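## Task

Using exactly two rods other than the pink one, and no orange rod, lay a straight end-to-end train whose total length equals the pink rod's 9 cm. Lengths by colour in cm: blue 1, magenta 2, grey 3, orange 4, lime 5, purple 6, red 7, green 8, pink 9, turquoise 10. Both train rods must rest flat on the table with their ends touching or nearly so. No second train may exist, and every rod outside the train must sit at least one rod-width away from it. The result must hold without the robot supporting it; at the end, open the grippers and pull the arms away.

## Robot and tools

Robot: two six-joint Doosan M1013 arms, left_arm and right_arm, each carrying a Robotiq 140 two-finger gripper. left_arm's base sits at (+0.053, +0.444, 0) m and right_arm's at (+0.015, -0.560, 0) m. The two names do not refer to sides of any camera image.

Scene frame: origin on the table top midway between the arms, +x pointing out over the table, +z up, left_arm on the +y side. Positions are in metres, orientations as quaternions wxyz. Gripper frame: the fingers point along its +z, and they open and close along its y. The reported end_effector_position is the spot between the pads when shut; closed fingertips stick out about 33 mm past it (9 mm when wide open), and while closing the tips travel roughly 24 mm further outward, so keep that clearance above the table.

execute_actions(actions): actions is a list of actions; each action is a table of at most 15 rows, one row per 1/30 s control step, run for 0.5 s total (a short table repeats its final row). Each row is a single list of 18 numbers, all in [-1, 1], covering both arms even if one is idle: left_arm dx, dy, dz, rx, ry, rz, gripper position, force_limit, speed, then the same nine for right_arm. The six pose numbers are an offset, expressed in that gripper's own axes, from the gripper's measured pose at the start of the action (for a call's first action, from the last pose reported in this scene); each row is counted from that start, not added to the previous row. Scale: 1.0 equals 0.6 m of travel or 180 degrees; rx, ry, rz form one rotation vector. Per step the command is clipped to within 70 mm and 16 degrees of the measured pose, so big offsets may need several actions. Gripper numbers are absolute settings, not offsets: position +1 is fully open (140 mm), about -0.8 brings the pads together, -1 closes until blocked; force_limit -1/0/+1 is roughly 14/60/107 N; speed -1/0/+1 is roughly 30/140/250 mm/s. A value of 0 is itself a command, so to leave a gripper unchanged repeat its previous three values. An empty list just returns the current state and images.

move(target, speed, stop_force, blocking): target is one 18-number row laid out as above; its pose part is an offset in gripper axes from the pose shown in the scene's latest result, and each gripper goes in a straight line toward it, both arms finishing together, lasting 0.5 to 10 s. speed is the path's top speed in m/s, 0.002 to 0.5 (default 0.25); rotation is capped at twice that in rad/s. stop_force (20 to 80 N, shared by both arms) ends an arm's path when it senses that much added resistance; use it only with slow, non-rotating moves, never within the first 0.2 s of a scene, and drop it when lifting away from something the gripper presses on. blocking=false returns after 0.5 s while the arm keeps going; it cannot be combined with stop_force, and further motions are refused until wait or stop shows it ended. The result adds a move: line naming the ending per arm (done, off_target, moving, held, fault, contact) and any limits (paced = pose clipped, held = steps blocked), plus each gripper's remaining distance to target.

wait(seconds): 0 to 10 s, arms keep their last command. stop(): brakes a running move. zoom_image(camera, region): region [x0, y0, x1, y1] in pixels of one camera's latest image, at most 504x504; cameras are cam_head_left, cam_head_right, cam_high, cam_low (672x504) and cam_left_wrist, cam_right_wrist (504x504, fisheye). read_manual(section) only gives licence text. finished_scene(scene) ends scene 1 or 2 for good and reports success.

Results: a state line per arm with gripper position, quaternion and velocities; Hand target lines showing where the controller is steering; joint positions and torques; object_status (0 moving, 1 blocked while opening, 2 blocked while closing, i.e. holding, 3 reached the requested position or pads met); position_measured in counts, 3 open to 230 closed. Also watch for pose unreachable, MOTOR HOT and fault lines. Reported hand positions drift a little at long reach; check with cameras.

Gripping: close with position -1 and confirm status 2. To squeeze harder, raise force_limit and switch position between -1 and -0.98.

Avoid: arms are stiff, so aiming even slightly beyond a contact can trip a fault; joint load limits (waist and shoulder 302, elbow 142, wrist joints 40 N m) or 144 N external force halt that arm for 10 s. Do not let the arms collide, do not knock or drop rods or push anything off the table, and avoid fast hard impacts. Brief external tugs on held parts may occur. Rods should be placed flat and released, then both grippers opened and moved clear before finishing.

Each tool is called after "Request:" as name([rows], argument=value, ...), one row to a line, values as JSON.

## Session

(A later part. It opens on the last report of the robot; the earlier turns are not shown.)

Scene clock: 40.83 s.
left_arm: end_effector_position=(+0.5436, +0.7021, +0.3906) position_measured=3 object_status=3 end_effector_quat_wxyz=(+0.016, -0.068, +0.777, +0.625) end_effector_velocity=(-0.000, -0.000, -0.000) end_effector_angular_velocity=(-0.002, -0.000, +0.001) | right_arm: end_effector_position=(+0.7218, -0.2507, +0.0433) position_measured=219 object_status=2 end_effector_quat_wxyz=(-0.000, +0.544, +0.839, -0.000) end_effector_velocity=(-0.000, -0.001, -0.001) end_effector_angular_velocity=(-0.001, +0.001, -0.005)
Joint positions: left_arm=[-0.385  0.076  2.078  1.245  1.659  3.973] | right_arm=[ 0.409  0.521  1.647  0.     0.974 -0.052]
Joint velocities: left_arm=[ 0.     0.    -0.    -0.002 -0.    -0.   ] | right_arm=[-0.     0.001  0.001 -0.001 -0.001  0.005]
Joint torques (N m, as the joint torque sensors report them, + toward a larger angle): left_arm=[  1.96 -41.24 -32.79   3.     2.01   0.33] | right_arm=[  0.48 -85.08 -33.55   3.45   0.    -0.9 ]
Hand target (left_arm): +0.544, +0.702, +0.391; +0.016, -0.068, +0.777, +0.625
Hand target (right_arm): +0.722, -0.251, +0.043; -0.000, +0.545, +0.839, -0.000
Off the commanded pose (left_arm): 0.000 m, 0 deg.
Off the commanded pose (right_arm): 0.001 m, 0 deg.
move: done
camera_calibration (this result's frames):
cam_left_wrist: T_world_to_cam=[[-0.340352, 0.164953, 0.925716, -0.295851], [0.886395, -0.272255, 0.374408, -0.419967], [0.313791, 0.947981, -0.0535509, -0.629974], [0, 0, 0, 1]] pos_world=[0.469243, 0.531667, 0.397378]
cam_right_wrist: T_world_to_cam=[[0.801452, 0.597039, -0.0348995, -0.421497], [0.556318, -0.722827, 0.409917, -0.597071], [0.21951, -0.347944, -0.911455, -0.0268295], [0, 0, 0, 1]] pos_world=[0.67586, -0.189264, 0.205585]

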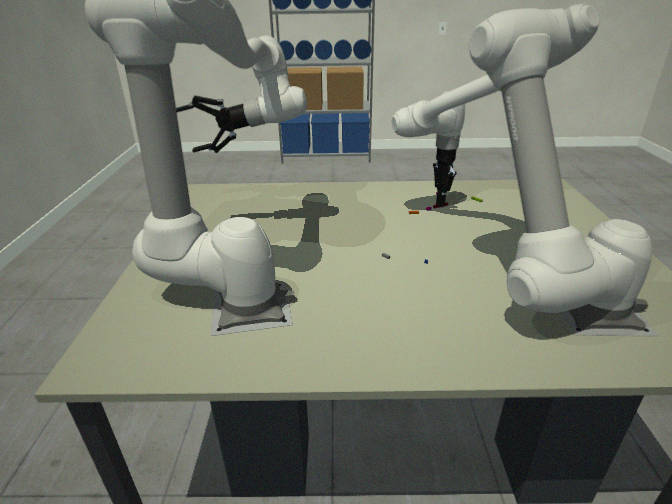

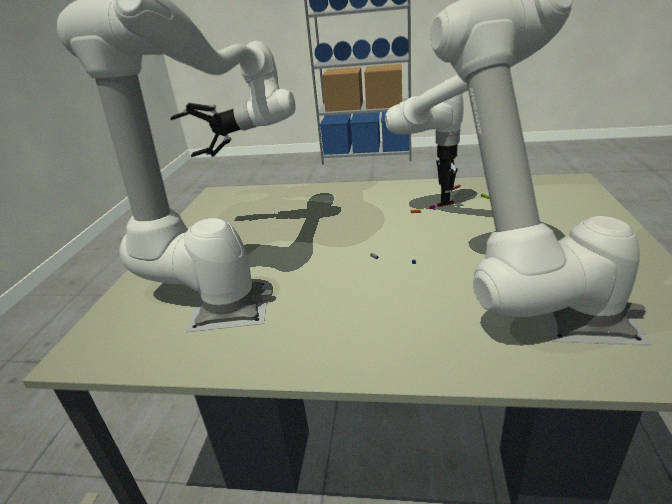

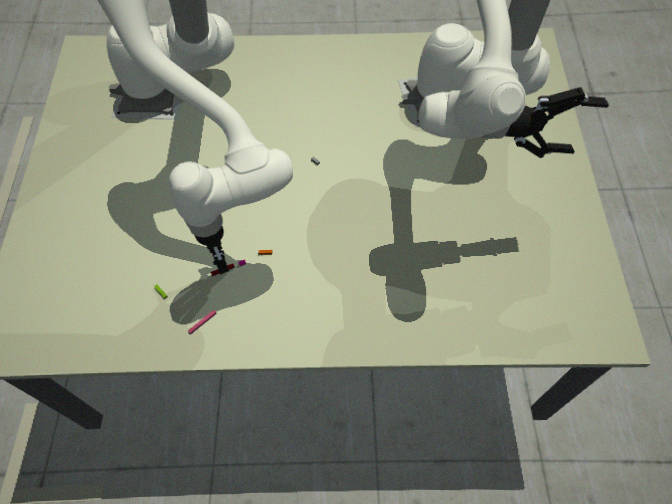

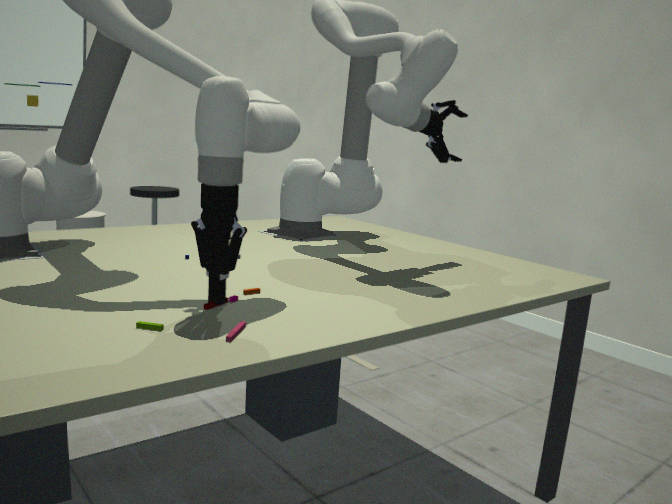

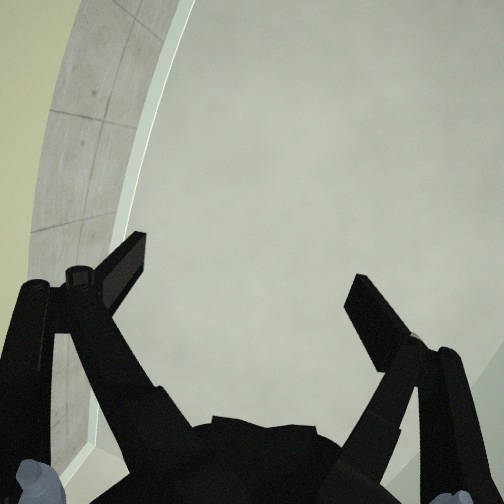

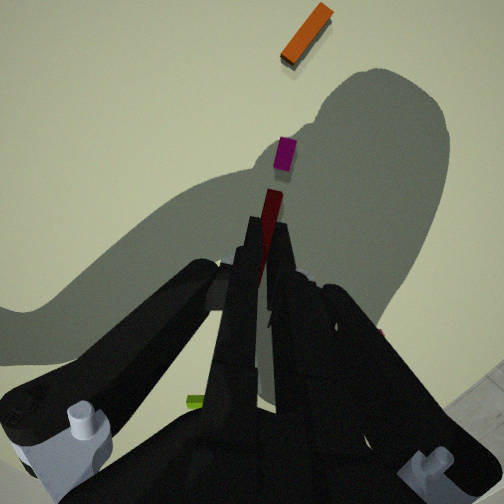

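Request:
move(target=[0,0,0,0,0,0,1,0,0,0.0242,0.001,0.003,0,0,0,-1,-0.3,-0.5], speed=0.02)

Request:
zoom_image(camera="cam_right_wrist", region=[210, 100, 350, 240])

Request:
execute_actions([
  [[0,0,0,0,0,0,1,0,0,0,0,0,0,0,0,-0.5,-0.3,-1]],
])

Request:
move(target=[0,0,0,0,0,0,1,0,0,0,0,-0.2,0,0,0,-0.5,-0.3,-1])

Request:
zoom_image(camera="cam_right_wrist", region=[190, 110, 330, 250])

Scene clock: 48.47 s.
left_arm: end_effector_position=(+0.5436, +0.7021, +0.3906) position_measured=3 object_status=3 end_effector_quat_wxyz=(+0.016, -0.068, +0.777, +0.625) end_effector_velocity=(-0.001, +0.000, -0.000) end_effector_angular_velocity=(+0.000, +0.001, +0.001) | right_arm: end_effector_position=(+0.7165, -0.2373, +0.0415) position_measured=219 object_status=2 end_effector_quat_wxyz=(-0.000, +0.544, +0.839, -0.000) end_effector_velocity=(-0.000, +0.001, -0.000) end_effector_angular_velocity=(+0.000, +0.000, -0.000)
Joint positions: left_arm=[-0.385  0.076  2.078  1.245  1.659  3.973] | right_arm=[ 0.428  0.523  1.647  0.     0.972 -0.033]
Joint velocities: left_arm=[-0.    -0.     0.001 -0.     0.001 -0.   ] | right_arm=[ 0.001  0.    -0.     0.    -0.     0.001]
Joint torques (N m, as the joint torque sensors report them, + toward a larger angle): left_arm=[  1.57 -40.58 -32.59   3.22   1.82   0.32] | right_arm=[ -0.35 -85.52 -34.02   3.82   0.4   -0.3 ]
Hand target (left_arm): +0.544, +0.702, +0.391; +0.016, -0.068, +0.777, +0.625
Hand target (right_arm): +0.716, -0.237, +0.041; -0.000, +0.544, +0.839, -0.000
Off the commanded pose (left_arm): 0.000 m, 0 deg.
Off the commanded pose (right_arm): 0.000 m, 0 deg.
move: done
camera_calibration (this result's frames):
cam_left_wrist: T_world_to_cam=[[-0.340352, 0.164953, 0.925716, -0.295851], [0.886395, -0.272255, 0.374408, -0.419967], [0.313791, 0.947981, -0.0535508, -0.629975], [0, 0, 0, 1]] pos_world=[0.469243, 0.531667, 0.397378]
cam_right_wrist: T_world_to_cam=[[0.801435, 0.597063, -0.0349123, -0.425307], [0.556323, -0.722776, 0.409999, -0.583684], [0.219561, -0.34801, -0.911418, -0.0226688], [0, 0, 0, 1]] pos_world=[0.67055, -0.175827, 0.2038]

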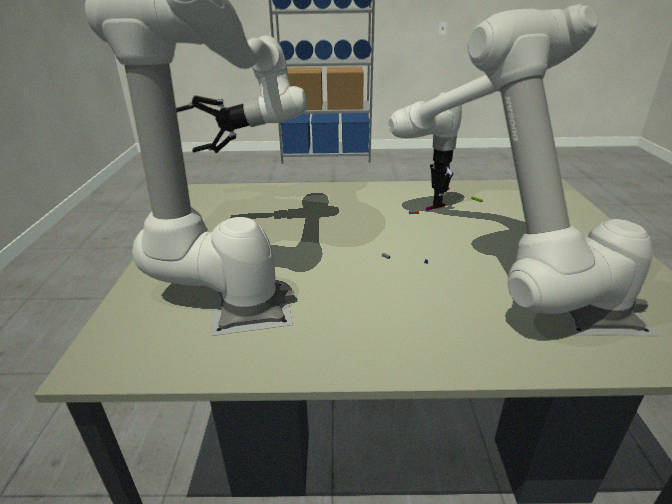

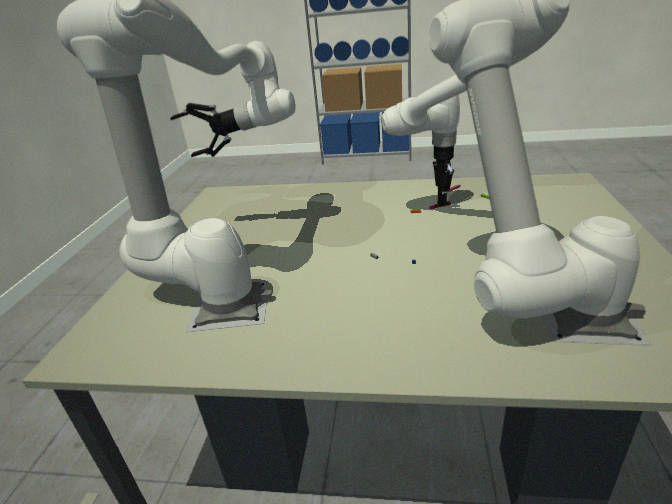

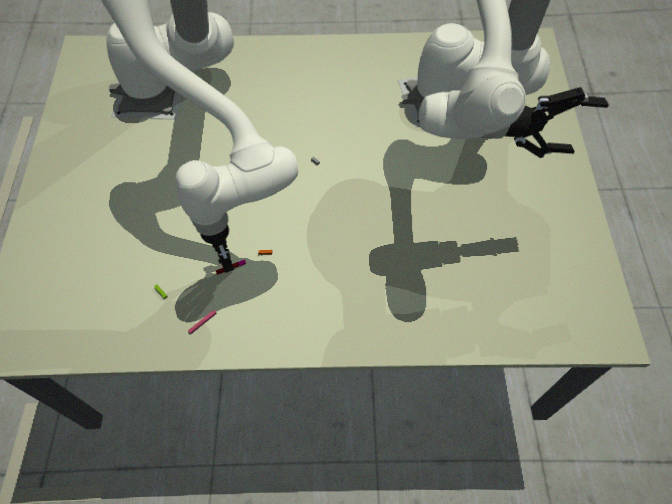

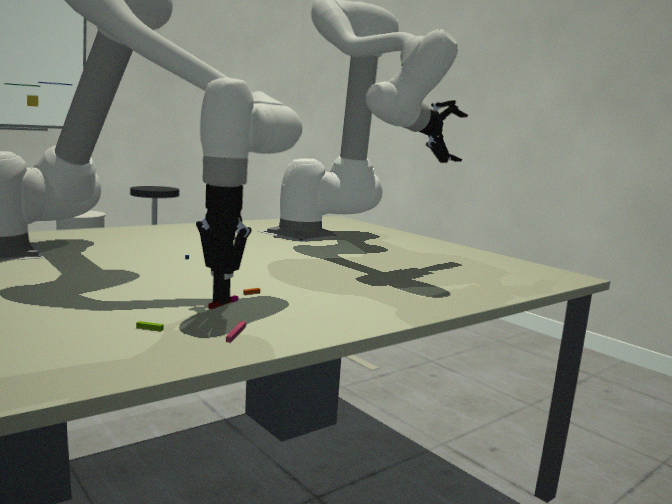

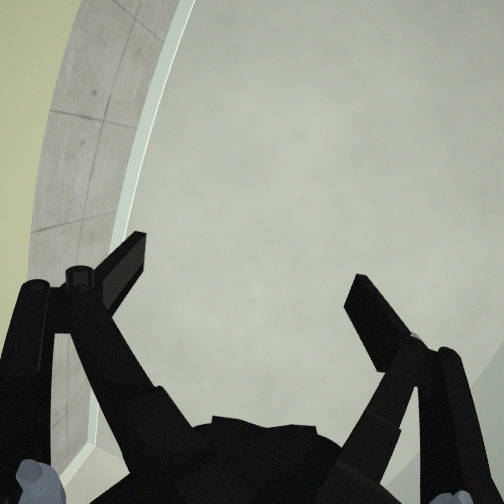

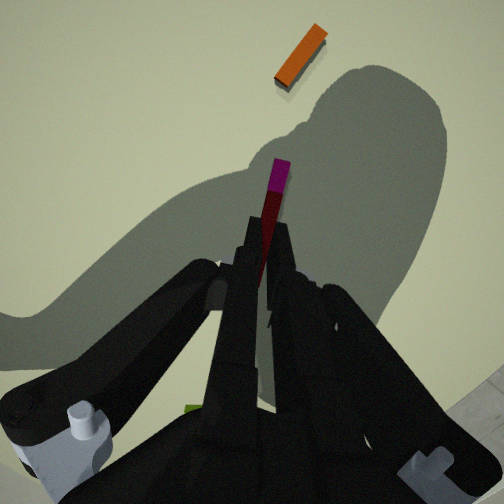

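Region (210, 100, 350, 240) of cam_right_wrist's 504x504 image, scaled by 3.600, with more detail than that image has.

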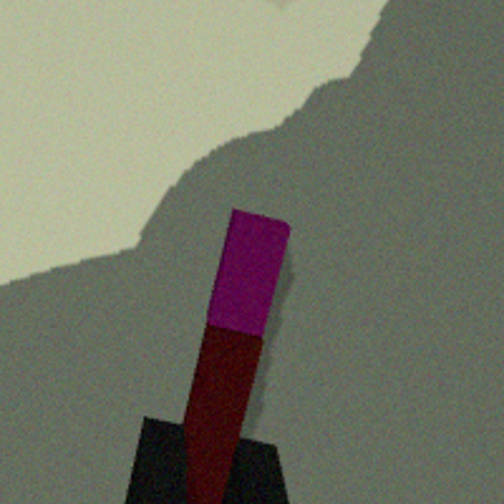

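Scene clock: 48.97 s.
left_arm: end_effector_position=(+0.5436, +0.7021, +0.3906) position_measured=3 object_status=3 end_effector_quat_wxyz=(+0.016, -0.068, +0.777, +0.625) end_effector_velocity=(+0.000, -0.000, -0.000) end_effector_angular_velocity=(-0.000, +0.001, -0.000) | right_arm: end_effector_position=(+0.7164, -0.2372, +0.0415) position_measured=197 object_status=0 end_effector_quat_wxyz=(-0.000, +0.544, +0.839, -0.000) end_effector_velocity=(+0.000, -0.000, +0.000) end_effector_angular_velocity=(+0.001, +0.000, -0.001)
Joint positions: left_arm=[-0.385  0.076  2.078  1.245  1.659  3.973] | right_arm=[ 0.428  0.523  1.647  0.     0.972 -0.033]
Joint velocities: left_arm=[-0.     0.001 -0.    -0.    -0.     0.001] | right_arm=[-0.    -0.    -0.     0.001  0.    -0.   ]
Joint torques (N m, as the joint torque sensors report them, + toward a larger angle): left_arm=[  1.4  -40.89 -32.31   3.15   1.98   0.16] | right_arm=[ -0.64 -85.77 -32.87   3.65   0.23  -0.81]
Hand target (left_arm): +0.544, +0.702, +0.391; +0.016, -0.068, +0.777, +0.625
Hand target (right_arm): +0.716, -0.237, +0.042; -0.000, +0.544, +0.839, -0.000
Off the commanded pose (left_arm): 0.000 m, 0 deg.
Off the commanded pose (right_arm): 0.000 m, 0 deg.
camera_calibration (this result's frames):
cam_left_wrist: T_world_to_cam=[[-0.340353, 0.164953, 0.925716, -0.295851], [0.886395, -0.272255, 0.374409, -0.419967], [0.313791, 0.947981, -0.0535507, -0.629975], [0, 0, 0, 1]] pos_world=[0.469243, 0.531667, 0.397378]
cam_right_wrist: T_world_to_cam=[[0.801434, 0.597063, -0.0349107, -0.425313], [0.556323, -0.722776, 0.409999, -0.583665], [0.219563, -0.348009, -0.911417, -0.0226635], [0, 0, 0, 1]] pos_world=[0.670543, -0.175808, 0.203798]

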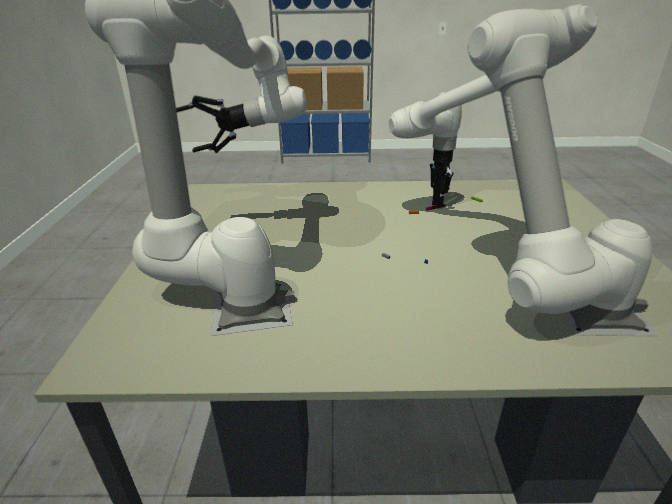

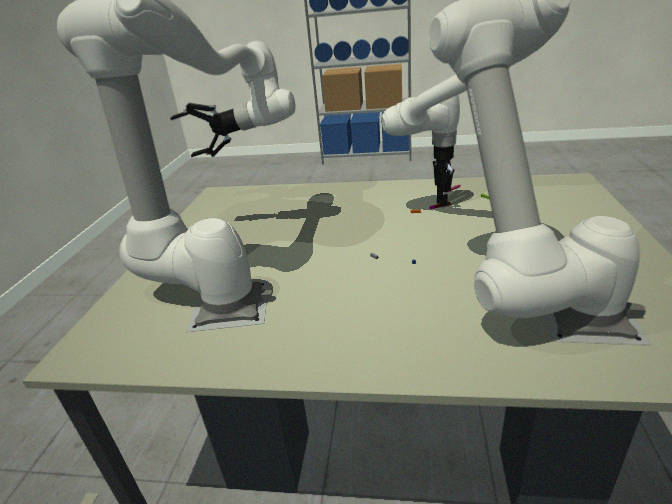

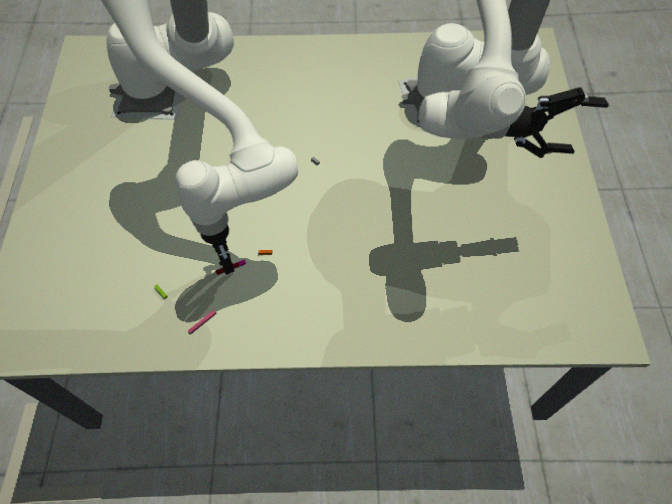

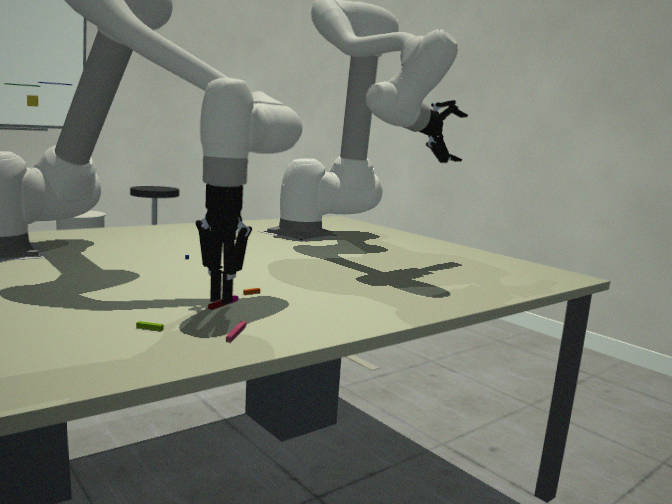

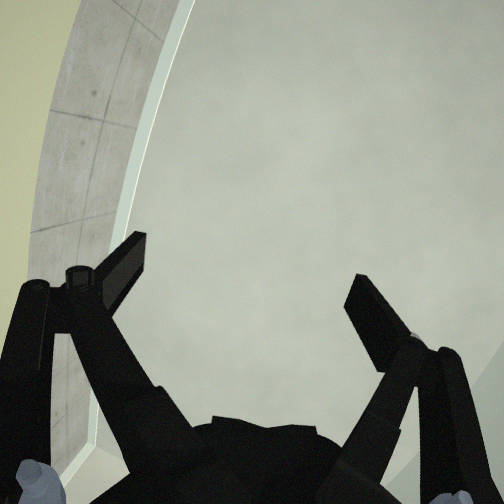

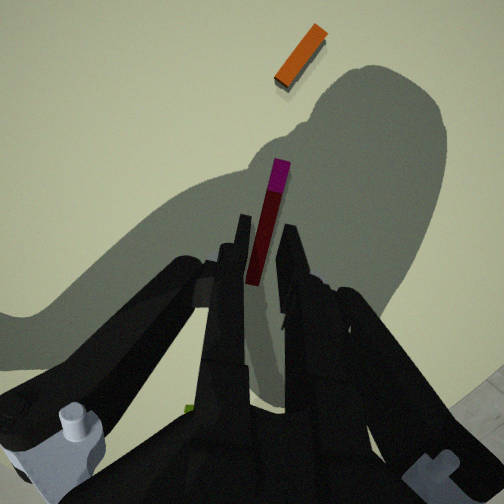

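Scene clock: 49.93 s.
left_arm: end_effector_position=(+0.5436, +0.7021, +0.3906) position_measured=3 object_status=3 end_effector_quat_wxyz=(+0.016, -0.068, +0.777, +0.625) end_effector_velocity=(-0.001, +0.000, +0.000) end_effector_angular_velocity=(-0.000, -0.001, +0.001) | right_arm: end_effector_position=(+0.7164, -0.2374, +0.1614) position_measured=192 object_status=3 end_effector_quat_wxyz=(-0.000, +0.545, +0.839, -0.000) end_effector_velocity=(+0.000, -0.000, +0.003) end_effector_angular_velocity=(+0.000, -0.003, +0.001)
Joint positions: left_arm=[-0.385  0.076  2.078  1.245  1.659  3.973] | right_arm=[ 0.427  0.43   1.55   0.     1.163 -0.033]
Joint velocities: left_arm=[ 0.    -0.001 -0.    -0.001  0.001  0.   ] | right_arm=[ 0.    -0.003 -0.001 -0.001  0.002 -0.   ]
Joint torques (N m, as the joint torque sensors report them, + toward a larger angle): left_arm=[  2.13 -41.02 -32.84   3.08   1.92   0.29] | right_arm=[ -0.14 -80.24 -36.7    4.01   0.66  -0.87]
Hand target (left_arm): +0.544, +0.702, +0.391; +0.016, -0.068, +0.777, +0.625
Hand target (right_arm): +0.716, -0.237, +0.161; -0.000, +0.545, +0.839, -0.000
Off the commanded pose (left_arm): 0.000 m, 0 deg.
Off the commanded pose (right_arm): 0.000 m, 0 deg.
move: done
camera_calibration (this result's frames):
cam_left_wrist: T_world_to_cam=[[-0.340353, 0.164953, 0.925716, -0.295851], [0.886395, -0.272255, 0.374409, -0.419967], [0.313791, 0.947981, -0.0535508, -0.629975], [0, 0, 0, 1]] pos_world=[0.469243, 0.531667, 0.397378]
cam_right_wrist: T_world_to_cam=[[0.801497, 0.596975, -0.0349667, -0.421027], [0.556252, -0.722805, 0.410045, -0.632836], [0.219512, -0.3481, -0.911395, 0.0865601], [0, 0, 0, 1]] pos_world=[0.670467, -0.175943, 0.32366]

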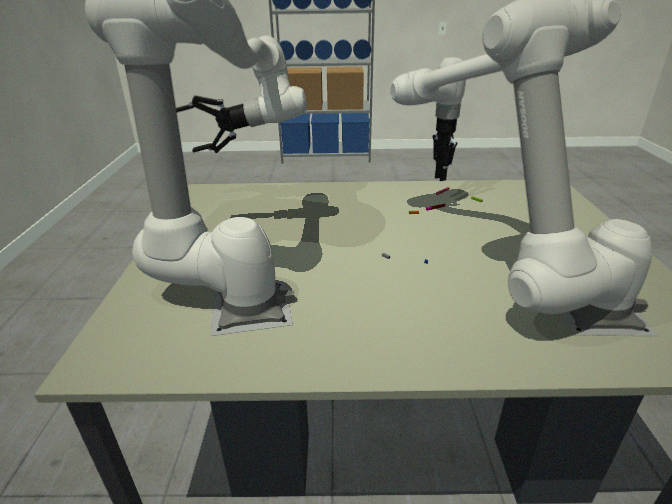

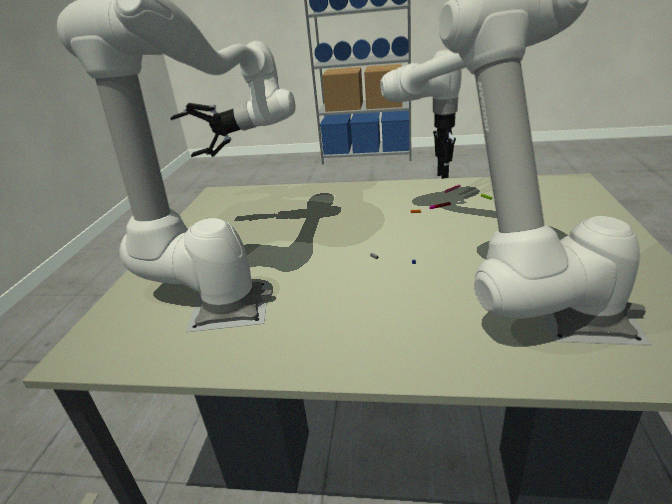

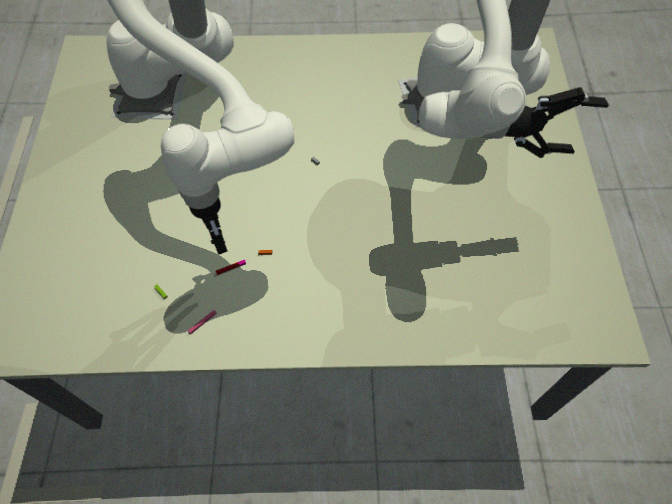

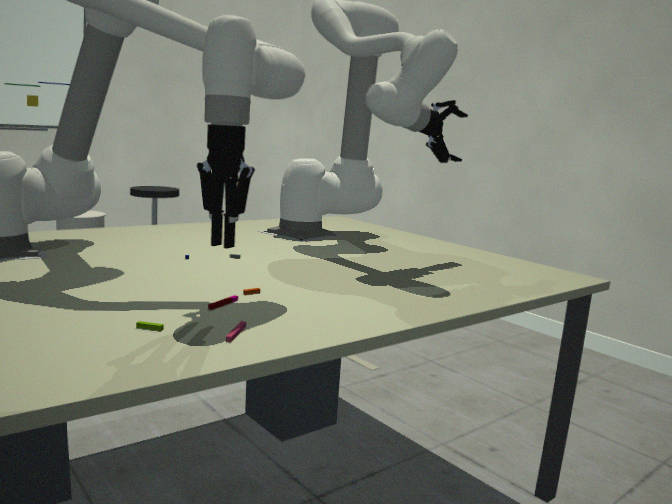

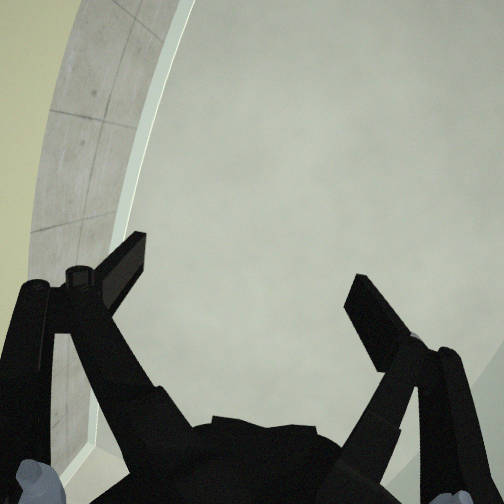

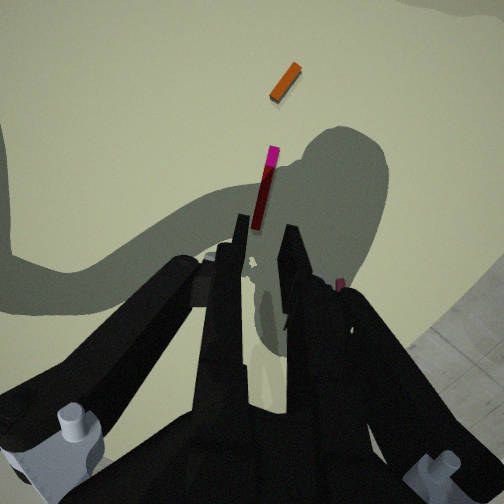

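Region (190, 110, 330, 250) of cam_right_wrist's 504x504 image, scaled by 3.600, with more detail than that image has.

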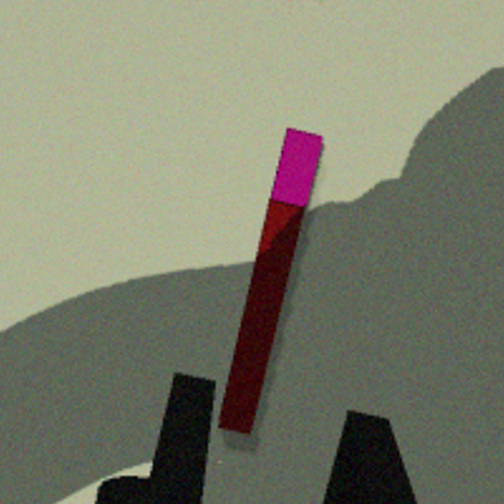

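Request:
finished_scene(scene=2)

The scene is finished: the task was done.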